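# Place the carton squarely on the raised block

## Task

Set the carton down on top of the raised block so that no part of it sticks out past the block's edges, and so that it stays there without the robot holding it; then switch off the suction and take the tool away from it.

## Robot and tools

Robot: one UR7e-style arm on a base, fitted with a vacuum tool of four suction cups on two air channels, a and b. Only one arm exists, so every motion argument is a single row or table, never a list per arm.

Frames: the scene frame starts on the table top directly under the arm base, with +z up and +y to the left when facing along +x. The base may be slightly tilted. Positions are in metres, orientation is a quaternion in w,x,y,z order, and velocities are in m/s and rad/s. The cup point is the centre of the four cup rims when nothing touches them. The cups point along the cup point's +z axis. In cup point axes the cups are at x = -35 and +35 mm, at y = -70 mm (channel a) and +70 mm (channel b). The tool reaches 148 mm out on each side along cup point y. Reported positions can be slightly off, more so at long reach.

execute_actions(actions): actions is a list of actions, and each action is a table of up to 15 rows. Each row runs for one control step of 1/30 s. A table with fewer rows repeats its final row until 15 steps are done. A row has 8 numbers, each in [-1, 1], in this order: dx, dy, dz, rx, ry, rz, suction_a, suction_b. The first six are an offset, not a pose: a target for the cup point relative to where it was measured when that action began (for the first action of a call, the last pose a result reported), expressed in the cup point's own axes. Every row is relative to that same starting pose, not to the row before. A value of 1.0 equals 0.6 m or 180 degrees. rx, ry and rz together form one rotation vector. The two suction numbers are absolute levels, as a fraction of full vacuum (about 75 kPa below ambient); 0.01 or less switches the channel off, and each channel keeps its last setting. Calling with an empty list only returns the state and images.

Motion limits: on each step the commanded pose is clipped to at most 100 mm and 16 degrees from the measured pose, and the arm follows about 0.17 s behind. When position and orientation cannot both be reached, position wins. After a large motion the arm may still be short of the target, so send the remainder next. The elbow will not straighten fully.

move(target, speed, stop_force, blocking): target is one 8-number row in the same layout and scale, again an offset in cup point axes, measured from the pose in the latest result that showed one. The cup point follows a straight path lasting 0.5 to 10 s (cut off at 10 s), turning the short way. speed is in m/s, 0.002 to 0.5, default 0.25; rotation is capped at twice that in rad/s. The arm can lag, wander from the path, or exceed the speed, especially when nearly stretched out. It does not avoid obstacles. Suction values in the row are sent at the start and are not waited on. stop_force, in N from 9 to 40, is accepted only once the scene has run 0.2 s; the path ends when the wrist sensor sees that much extra push against the direction of travel for two steps in a row, after which the arm backs up two steps and holds. Peak force can still be double or more, so approach very slowly; it is judged along the line to the target in the starting axes, so it is unreliable on moves that rotate. Leave it out when pulling away from something. blocking=false returns after 0.5 s while the arm keeps going; it cannot be combined with stop_force, and other motion calls are refused until a result shows the end (poll with wait(0) or use stop). The move line reports the ending: done, off_target, moving, held, fault, or contact (stop_force triggered; this takes priority). limits=paced means the pose was clipped; limits=held means a check blocked some steps, after which the arm may move well above the speed.

wait(seconds): 0 to 10; the arm keeps its last command and a running move continues. stop(): brakes a running move, needing some distance. zoom_image(camera, region): camera is cam_high (896x504) or cam_wrist (616x616 fisheye); region is [x0, y0, x1, y1] in pixels from the top-left, no larger than 504 by 504. read_manual(section): only "licences". finished_scene(scene): pass the current scene number; irreversible.

Results: the state line, a Hand target line (where the controller is now heading), possibly a pose unreachable line (clearance check altered or blocked the command; a mount under the base counts as arm), joint positions and torques, wrist force and torque along cup point axes (offset about 4 N, noise up to 2.4 N, saturation near 50 N; a push on a surface reads as force pointing back into the arm), suction_measured_a/b, and part_present_a/b, which switch on at 0.54 and off below 0.49.

Gripping: turn a channel on and press both of its 36 mm cups fully onto a smooth flat face; edges, holes or seams under a cup leak. One pump feeds both channels, so a channel with an uncovered cup starves the other. A sealed reading settles up to 0.17 under the command (0.27 with both on). Cups shrink under vacuum, so a held part sits up to 12 mm nearer the tool; vacuum can also lift a resting part. To release, lower the carton until it rests on the block, switch both channels off, then retreat at least 15 mm. A cup sealed to the table pins the tool; switch that channel off.

Avoid: the arm is stiff, so pushing even slightly past contact can fault. Joint load limits are 138 N m for pan, lift and elbow and 25.7 N m for each wrist joint, counting the carton's weight; any external force of 150 N also faults. A fault halts the arm for 10 s and drops the rest of the call. Motors warn at 70 °C and brake at 85 °C. Loose objects may get brief pushes. Never drop, slam or knock anything off the table, and don't leave the carton overhanging or held.

Each tool is called after "Call:" by a JSON object that holds its "method" and its "body", one argument or row to a line.

## Session

Call:
{"method": "execute_actions", "body": {
  "actions": []
}}

Scene clock: 0.00 s.
end_effector_position=(+0.4258, -0.0076, +0.3721) suction_measured_a=0.00 part_present_a=0 suction_measured_b=0.00 part_present_b=0 end_effector_quat_wxyz=(+0.003, +0.008, +1.000, +0.001) end_effector_velocity=(-0.000, +0.000, +0.001) end_effector_angular_velocity=(-0.001, -0.002, -0.001)
Joint positions: [-0.317 -1.768  1.734 -1.534 -1.573  1.257]
Joint velocities: [-0.    -0.002  0.     0.    -0.     0.001]
Joint torques (N m, as the arm reports them, + toward a larger angle): no reading
Wrist force (N, on the end effector, along its own x y z axes, offset not removed): no reading
Wrist torque (N m, same axes, about the end effector's origin, offset not removed): no reading
Hand target: +0.426, -0.008, +0.372; +0.003, +0.008, +1.000, +0.001
camera_calibration (this result's frames):
cam_wrist: T_world_to_cam=[[-0.0576532, -0.997771, -0.0335915, 0.03574], [-0.819112, 0.0280407, 0.572948, 0.182981], [-0.570729, 0.0605475, -0.818903, 0.665107], [0, 0, 0, 1]] pos_world=[0.531538, -0.00974111, 0.44102]

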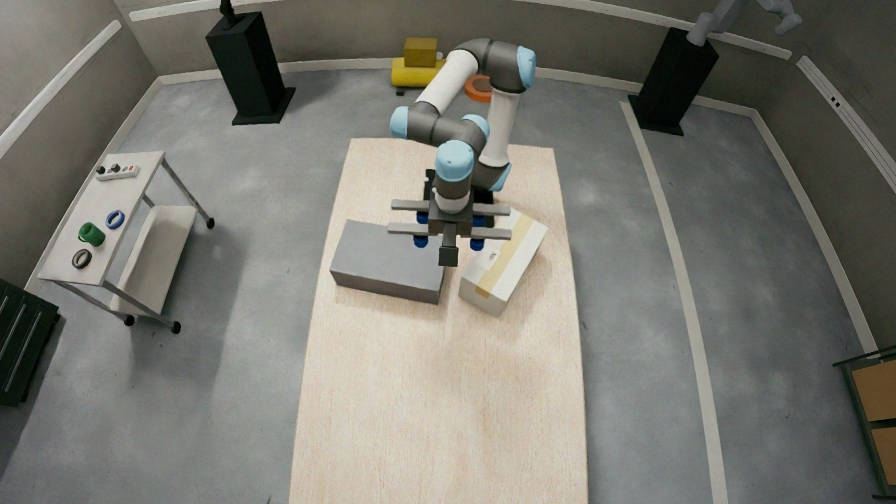

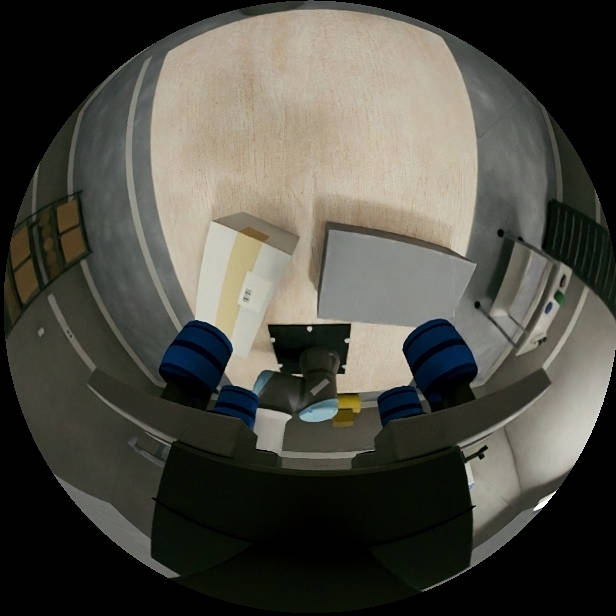

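Call:
{"method": "zoom_image", "body": {
  "camera": "cam_high",
  "region": [320, 180, 560, 340]
}}

Region (320, 180, 560, 340) of cam_high's 896x504 image, scaled by 2.100, with more detail than that image has.

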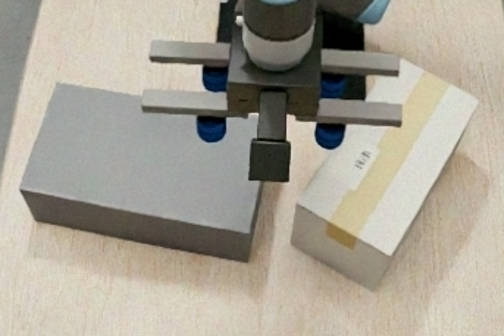

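Call:
{"method": "move", "body": {
  "target": [0.147,0.307,0.345,0,0,-0.337,0,0],
  "speed": 0.4
}}

Scene clock: 15.60 s.
end_effector_position=(+0.3417, +0.1781, +0.1650) suction_measured_a=0.00 part_present_a=0 suction_measured_b=0.00 part_present_b=0 end_effector_quat_wxyz=(+0.002, -0.498, +0.867, -0.001) end_effector_velocity=(+0.000, +0.001, -0.001) end_effector_angular_velocity=(-0.000, -0.002, +0.005)
Joint positions: [ 0.143 -1.752  2.271 -2.088 -1.572  0.658]
Joint velocities: [ 0.003  0.002  0.002 -0.005 -0.001 -0.002]
Joint torques (N m, as the arm reports them, + toward a larger angle): [  7.48  -2.76 -13.74  -6.31  -2.25  -2.23]
Wrist force (N, on the end effector, along its own x y z axes, offset not removed): [1.2 0.1 -1.9]
Wrist torque (N m, same axes, about the end effector's origin, offset not removed): [0.12 -0.26 -0.18]
Hand target: +0.342, +0.178, +0.165; +0.003, -0.498, +0.867, -0.001
Off the commanded pose: 0.000 m, 0 deg.
move: done
camera_calibration (this result's frames):
cam_wrist: T_world_to_cam=[[0.841449, -0.539654, -0.0271536, -0.180553], [-0.428656, -0.697283, 0.5745, 0.223029], [-0.328965, -0.471773, -0.818054, 0.448372], [0, 0, 0, 1]] pos_world=[0.395027, 0.269608, 0.233759]

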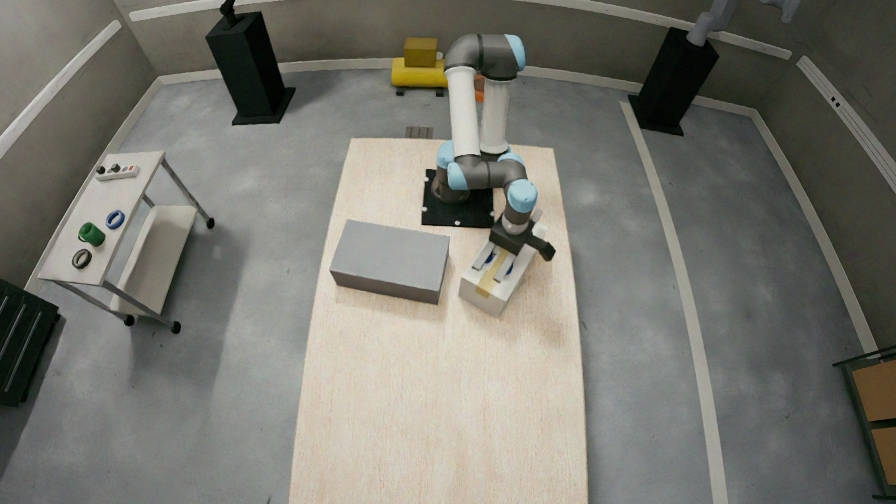

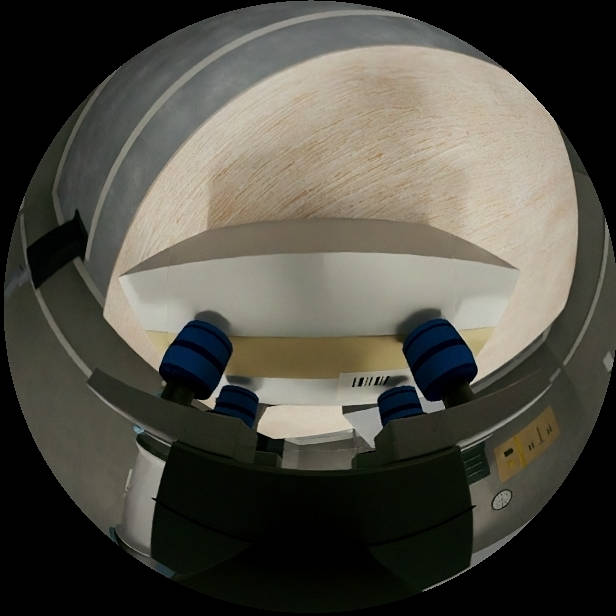

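Call:
{"method": "move", "body": {
  "target": [0,0,0.045,0,0,0,1,1],
  "speed": 0.015,
  "stop_force": 10
}}

Scene clock: 21.23 s.
end_effector_position=(+0.3417, +0.1782, +0.1412) suction_measured_a=0.66 part_present_a=1 suction_measured_b=0.66 part_present_b=1 end_effector_quat_wxyz=(+0.002, -0.498, +0.867, -0.001) end_effector_velocity=(-0.001, -0.000, +0.003) end_effector_angular_velocity=(-0.002, +0.003, +0.000)
Joint positions: [ 0.143 -1.712  2.312 -2.167 -1.572  0.658]
Joint velocities: [ 0.    -0.005 -0.005  0.013 -0.002  0.   ]
Joint torques (N m, as the arm reports them, + toward a larger angle): [ -2.39 -25.91 -25.76  -0.73  -4.52   1.13]
Wrist force (N, on the end effector, along its own x y z axes, offset not removed): [-11.2 -10.7 -29.5]
Wrist torque (N m, same axes, about the end effector's origin, offset not removed): [-5.51 1.99 0.36]
Hand target: +0.342, +0.178, +0.142; +0.003, -0.498, +0.867, -0.001
Off the commanded pose: 0.003 m, 0 deg.
move: contact
camera_calibration (this result's frames):
cam_wrist: T_world_to_cam=[[0.841411, -0.539693, -0.0275321, -0.181123], [-0.428462, -0.697308, 0.574614, 0.236688], [-0.329314, -0.47169, -0.817961, 0.429018], [0, 0, 0, 1]] pos_world=[0.395092, 0.269658, 0.209929]

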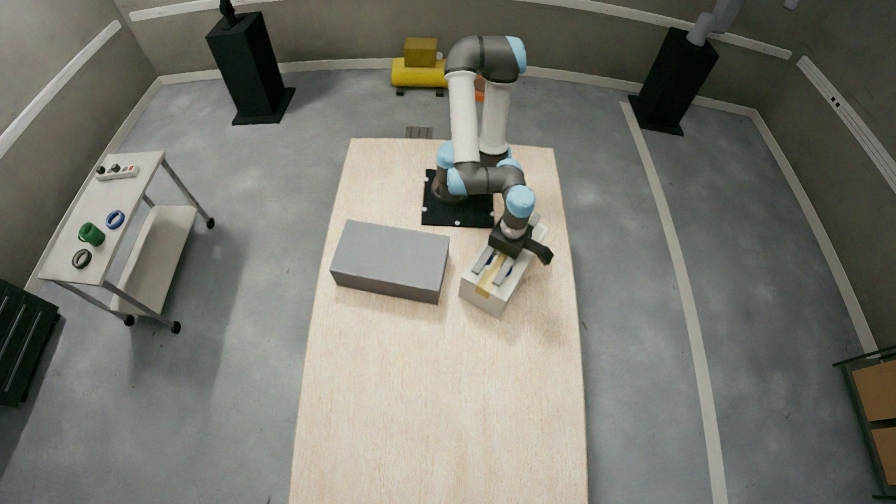

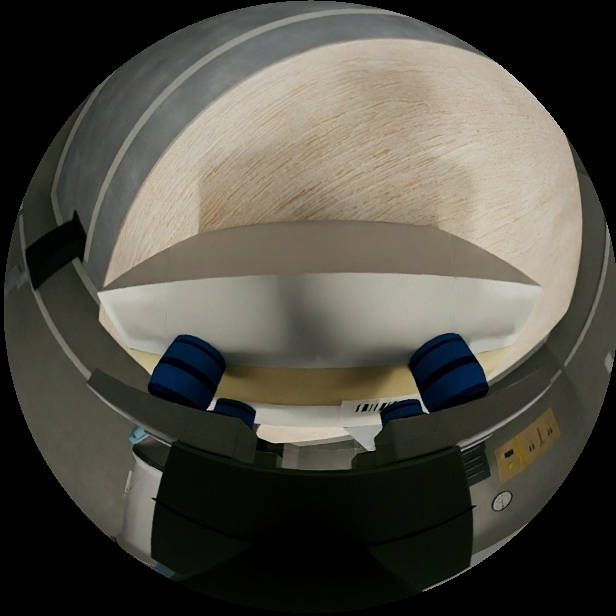

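Call:
{"method": "move", "body": {
  "target": [0,0,-0.24,0,0,0,1,1],
  "speed": 0.2
}}

Call:
{"method": "move", "body": {
  "target": [0.535,-0.32,0,0,0,0.378,1,1],
  "speed": 0.3
}}

Scene clock: 36.10 s.
end_effector_position=(+0.3410, +0.1779, +0.2850) suction_measured_a=0.73 part_present_a=1 suction_measured_b=0.73 part_present_b=1 end_effector_quat_wxyz=(+0.002, -0.498, +0.867, -0.001) end_effector_velocity=(+0.001, +0.000, +0.001) end_effector_angular_velocity=(-0.000, +0.001, -0.000)
Joint positions: [ 0.143 -1.863  2.026 -1.731 -1.572  0.658]
Joint velocities: [-0.     0.002 -0.004  0.003  0.     0.   ]
Joint torques (N m, as the arm reports them, + toward a larger angle): [ -6.63 -35.68 -54.54  -4.22   1.93  -2.26]
Wrist force (N, on the end effector, along its own x y z axes, offset not removed): [3.4 1.8 21.6]
Wrist torque (N m, same axes, about the end effector's origin, offset not removed): [-0.26 -0.67 -0.12]
Hand target: +0.341, +0.178, +0.285; +0.002, -0.498, +0.867, -0.001
Off the commanded pose: 0.000 m, 0 deg.
move: done
camera_calibration (this result's frames):
cam_wrist: T_world_to_cam=[[0.841412, -0.539693, -0.0275231, -0.17674], [-0.42847, -0.697313, 0.574603, 0.153593], [-0.329301, -0.471685, -0.817969, 0.546268], [0, 0, 0, 1]] pos_world=[0.394408, 0.269384, 0.353711]

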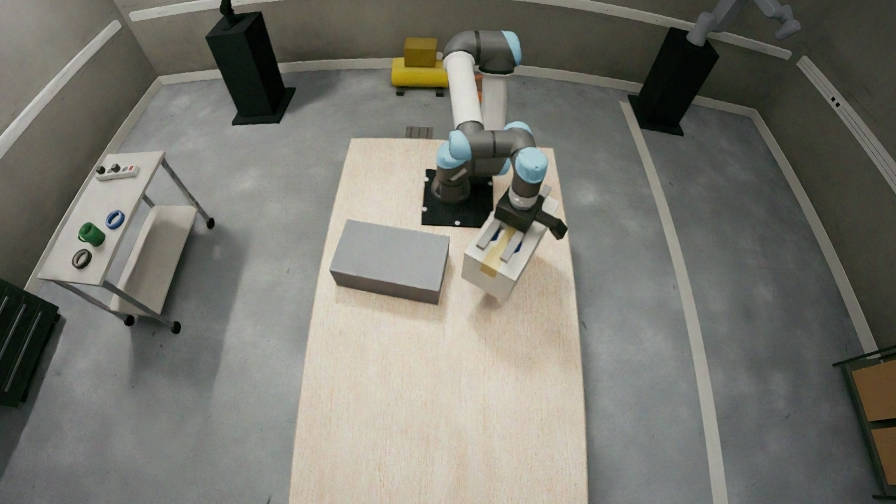

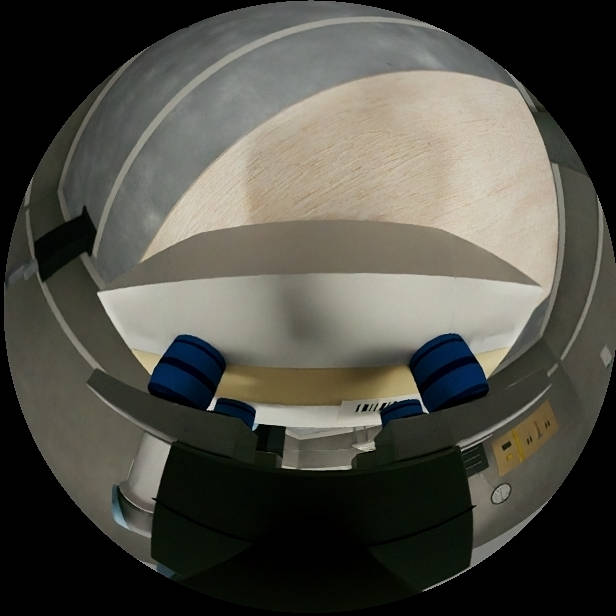

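Scene clock: 38.57 s.
end_effector_position=(+0.3450, -0.1956, +0.2841) suction_measured_a=0.73 part_present_a=1 suction_measured_b=0.73 part_present_b=1 end_effector_quat_wxyz=(+0.002, +0.073, +0.997, +0.002) end_effector_velocity=(+0.000, -0.001, -0.000) end_effector_angular_velocity=(+0.001, +0.001, -0.005)
Joint positions: [-0.838 -1.832  2.005 -1.74  -1.573  0.865]
Joint velocities: [-0.002  0.003 -0.002  0.     0.     0.003]
Joint torques (N m, as the arm reports them, + toward a larger angle): [ -6.71 -12.49 -54.37  -9.1    1.23   2.32]
Wrist force (N, on the end effector, along its own x y z axes, offset not removed): [2.1 -1.6 22.6]
Wrist torque (N m, same axes, about the end effector's origin, offset not removed): [-0.64 -0.20 -0.21]
Hand target: +0.345, -0.196, +0.284; +0.002, +0.073, +0.997, +0.002
Off the commanded pose: 0.001 m, 0 deg.
move: done
camera_calibration (this result's frames):
cam_wrist: T_world_to_cam=[[-0.185425, -0.982001, -0.0359313, -0.111565], [-0.808431, 0.13166, 0.573676, 0.188844], [-0.55862, 0.135422, -0.818294, 0.568664], [0, 0, 0, 1]] pos_world=[0.449647, -0.21143, 0.35299]

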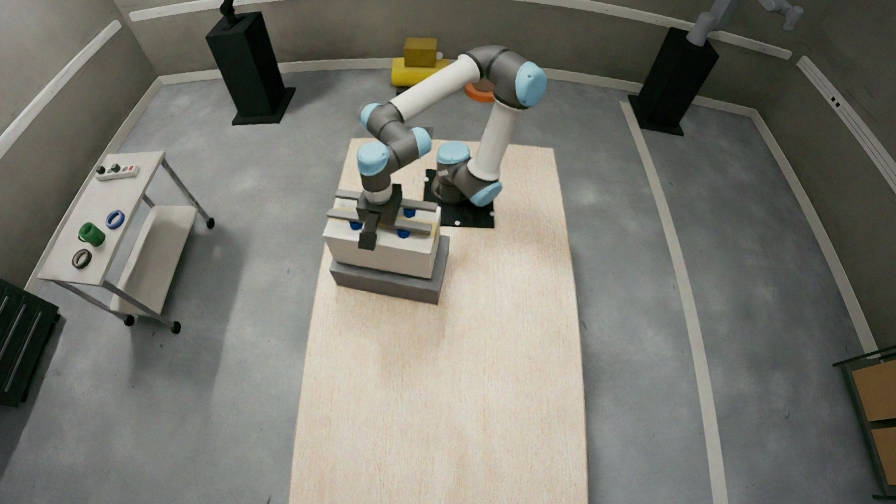

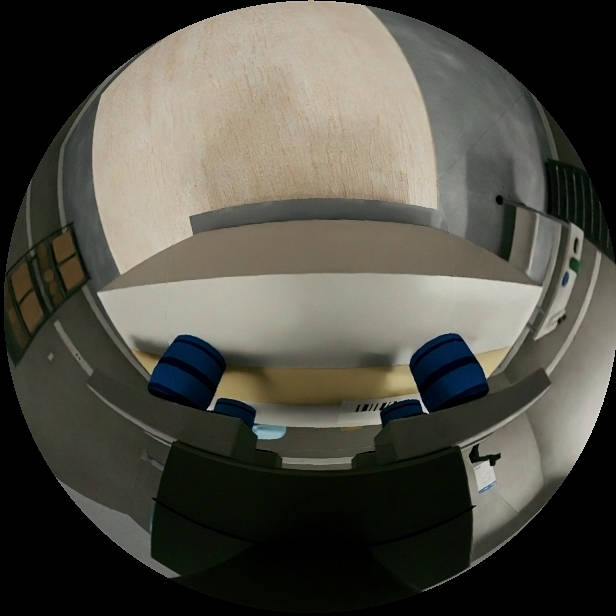

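Call:
{"method": "move", "body": {
  "target": [0,0.005,0.028,0,0,0,1,1],
  "speed": 0.05
}}

Call:
{"method": "move", "body": {
  "target": [0,0,0.05,0,0,0,1,1],
  "speed": 0.01,
  "stop_force": 12
}}

Call:
{"method": "zoom_image", "body": {
  "camera": "cam_wrist",
  "region": [150, 170, 500, 300]
}}

Scene clock: 45.23 s.
end_effector_position=(+0.3455, -0.1926, +0.2675) suction_measured_a=0.73 part_present_a=1 suction_measured_b=0.73 part_present_b=1 end_effector_quat_wxyz=(+0.002, +0.073, +0.997, +0.002) end_effector_velocity=(+0.000, -0.000, -0.003) end_effector_angular_velocity=(+0.001, +0.001, -0.000)
Joint positions: [-0.832 -1.827  2.044 -1.785 -1.573  0.871]
Joint velocities: [ 0.     0.004  0.004 -0.005  0.     0.   ]
Joint torques (N m, as the arm reports them, + toward a larger angle): [  7.59 -11.71 -28.45  -9.09   1.06   2.35]
Wrist force (N, on the end effector, along its own x y z axes, offset not removed): [-0.1 1.8 22.9]
Wrist torque (N m, same axes, about the end effector's origin, offset not removed): [-0.19 0.01 -0.09]
Hand target: +0.346, -0.193, +0.267; +0.002, +0.073, +0.997, +0.002
Off the commanded pose: 0.000 m, 0 deg.
move: done
camera_calibration (this result's frames):
cam_wrist: T_world_to_cam=[[-0.185429, -0.982003, -0.0358726, -0.109125], [-0.808405, 0.131691, 0.573705, 0.198409], [-0.558656, 0.135381, -0.818276, 0.554913], [0, 0, 0, 1]] pos_world=[0.450166, -0.208415, 0.336329]

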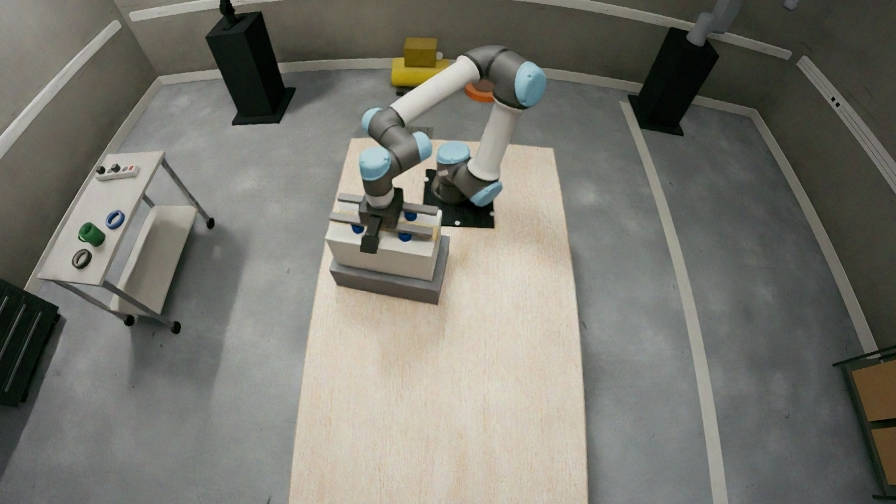

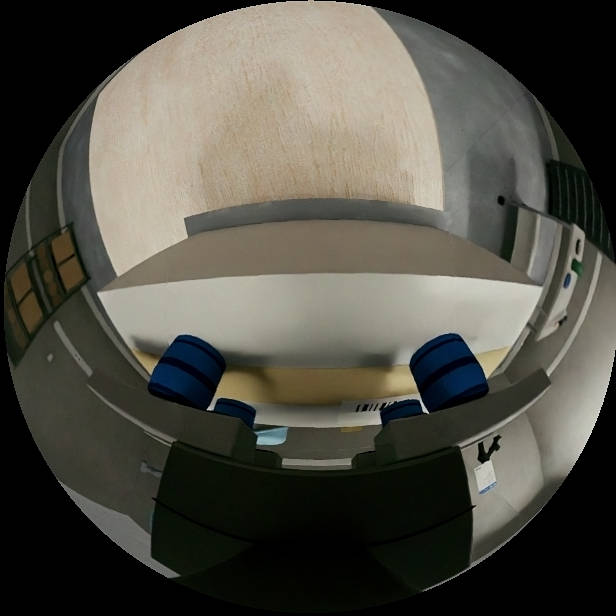

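Scene clock: 46.17 s.
end_effector_position=(+0.3456, -0.1925, +0.2616) suction_measured_a=0.73 part_present_a=1 suction_measured_b=0.73 part_present_b=1 end_effector_quat_wxyz=(+0.002, +0.073, +0.997, +0.002) end_effector_velocity=(-0.000, +0.000, +0.002) end_effector_angular_velocity=(+0.002, +0.002, -0.000)
Joint positions: [-0.832 -1.823  2.057 -1.801 -1.573  0.871]
Joint velocities: [-0.    -0.    -0.006  0.009  0.    -0.   ]
Joint torques (N m, as the arm reports them, + toward a larger angle): [  2.45 -27.41 -42.76  -0.43   1.25   1.37]
Wrist force (N, on the end effector, along its own x y z axes, offset not removed): [0.7 -4.3 4.8]
Wrist torque (N m, same axes, about the end effector's origin, offset not removed): [2.32 0.77 -0.51]
Hand target: +0.346, -0.193, +0.262; +0.002, +0.073, +0.997, +0.002
Off the commanded pose: 0.024 m, 0 deg.
move: contact
camera_calibration (this result's frames):
cam_wrist: T_world_to_cam=[[-0.185433, -0.981996, -0.0360483, -0.109242], [-0.808296, 0.131566, 0.573888, 0.201679], [-0.558813, 0.135555, -0.81814, 0.550192], [0, 0, 0, 1]] pos_world=[0.450214, -0.208391, 0.330455]

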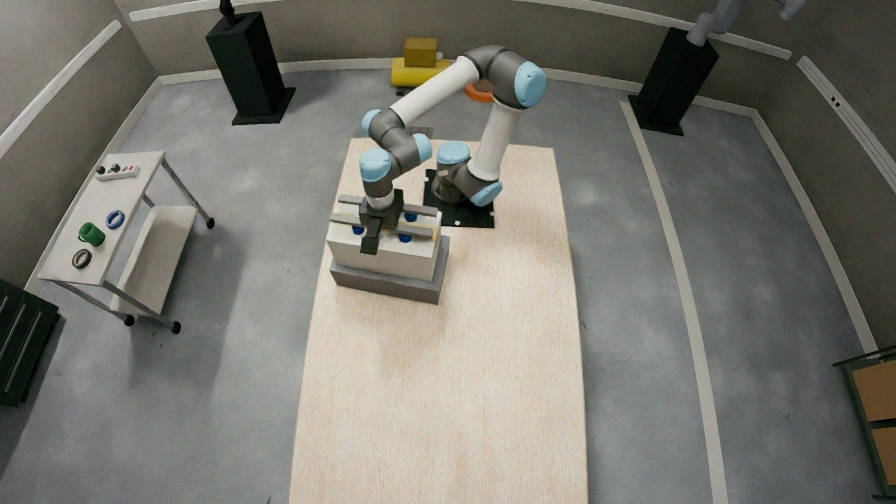

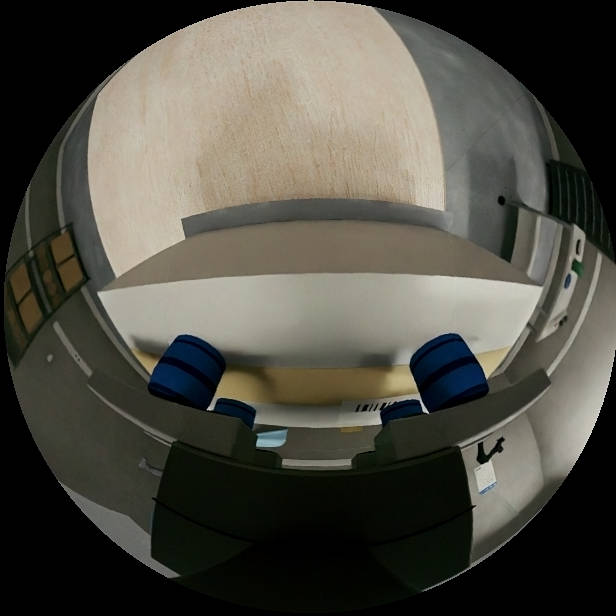

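Region (150, 170, 500, 300) of cam_wrist's 616x616 image, scaled by 1.440, with more detail than that image has; it fills the top 187 rows of this view, and the rest is white.

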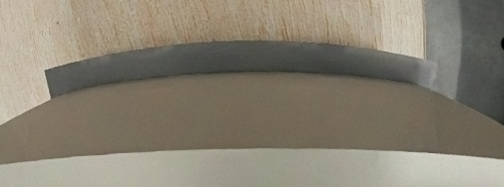

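Call:
{"method": "move", "body": {
  "target": [0,0,-0.012,0,0,0,0,0],
  "speed": 0.02
}}

Call:
{"method": "move", "body": {
  "target": [0,0,-0.19,0,0,0,0,0]
}}

Scene clock: 51.33 s.
end_effector_position=(+0.3455, -0.1926, +0.2686) suction_measured_a=0.00 part_present_a=0 suction_measured_b=0.00 part_present_b=0 end_effector_quat_wxyz=(+0.002, +0.073, +0.997, +0.002) end_effector_velocity=(+0.000, -0.000, +0.001) end_effector_angular_velocity=(+0.001, +0.001, -0.000)
Joint positions: [-0.832 -1.827  2.041 -1.781 -1.573  0.871]
Joint velocities: [-0.     0.002 -0.004  0.004 -0.     0.   ]
Joint torques (N m, as the arm reports them, + toward a larger angle): [  4.51 -19.8  -31.04   0.66  -2.29   1.77]
Wrist force (N, on the end effector, along its own x y z axes, offset not removed): [-3.0 7.2 -22.5]
Wrist torque (N m, same axes, about the end effector's origin, offset not removed): [0.45 -0.07 -0.19]
Hand target: +0.346, -0.193, +0.269; +0.002, +0.073, +0.997, +0.002
Off the commanded pose: 0.000 m, 0 deg.
move: done
camera_calibration (this result's frames):
cam_wrist: T_world_to_cam=[[-0.185433, -0.981992, -0.0361412, -0.108991], [-0.808277, 0.131507, 0.573928, 0.197582], [-0.55884, 0.135637, -0.818108, 0.555945], [0, 0, 0, 1]] pos_world=[0.450175, -0.208418, 0.337486]

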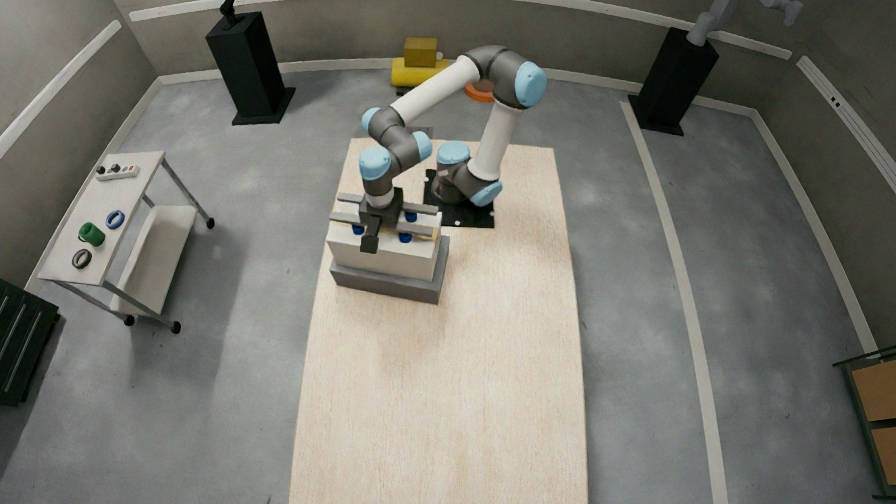

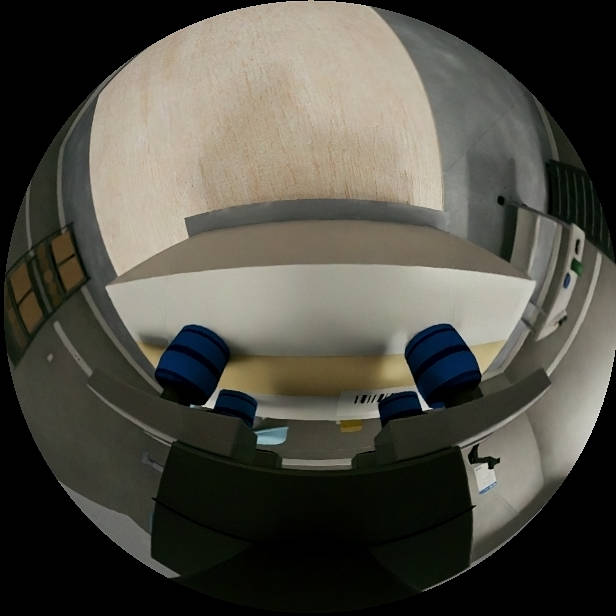

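Scene clock: 52.30 s.
end_effector_position=(+0.3449, -0.1931, +0.3825) suction_measured_a=0.00 part_present_a=0 suction_measured_b=0.00 part_present_b=0 end_effector_quat_wxyz=(+0.002, +0.073, +0.997, +0.002) end_effector_velocity=(-0.000, -0.000, +0.002) end_effector_angular_velocity=(-0.000, +0.001, -0.001)
Joint positions: [-0.832 -1.845  1.762 -1.484 -1.573  0.871]
Joint velocities: [-0.001  0.001 -0.005  0.005 -0.001 -0.   ]
Joint torques (N m, as the arm reports them, + toward a larger angle): [ -6.3   -2.45 -42.45  -1.32  -2.23  -2.25]
Wrist force (N, on the end effector, along its own x y z axes, offset not removed): [-2.8 1.5 -2.0]
Wrist torque (N m, same axes, about the end effector's origin, offset not removed): [0.30 0.38 -0.07]
Hand target: +0.345, -0.193, +0.383; +0.002, +0.073, +0.997, +0.002
Off the commanded pose: 0.000 m, 0 deg.
move: done
camera_calibration (this result's frames):
cam_wrist: T_world_to_cam=[[-0.185432, -0.981994, -0.0360887, -0.105532], [-0.808333, 0.13155, 0.57384, 0.131828], [-0.55876, 0.13558, -0.818172, 0.648806], [0, 0, 0, 1]] pos_world=[0.449519, -0.208939, 0.451379]

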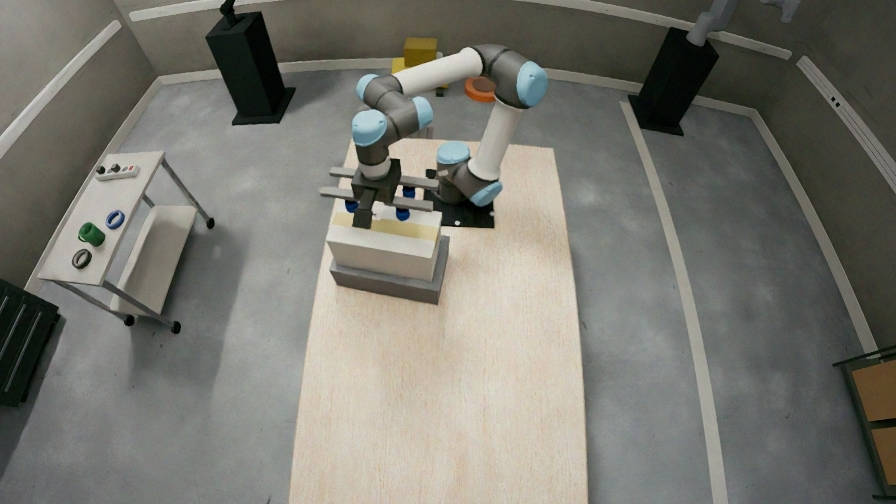

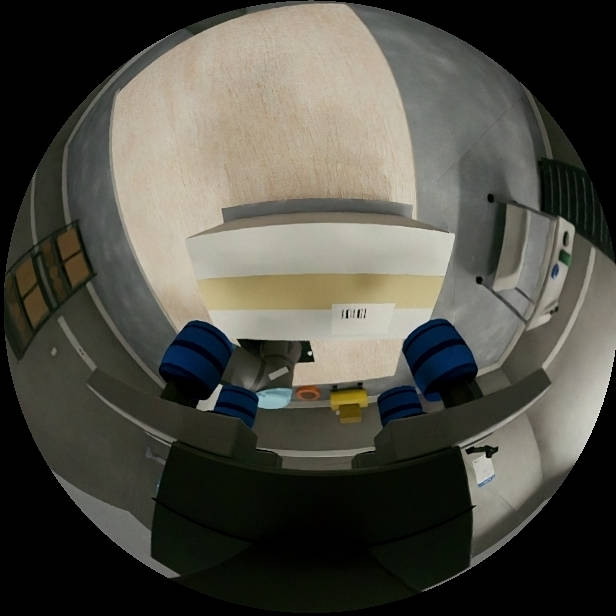

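Call:
{"method": "finished_scene", "body": {
  "scene": 2
}}

The scene is finished: the task was done.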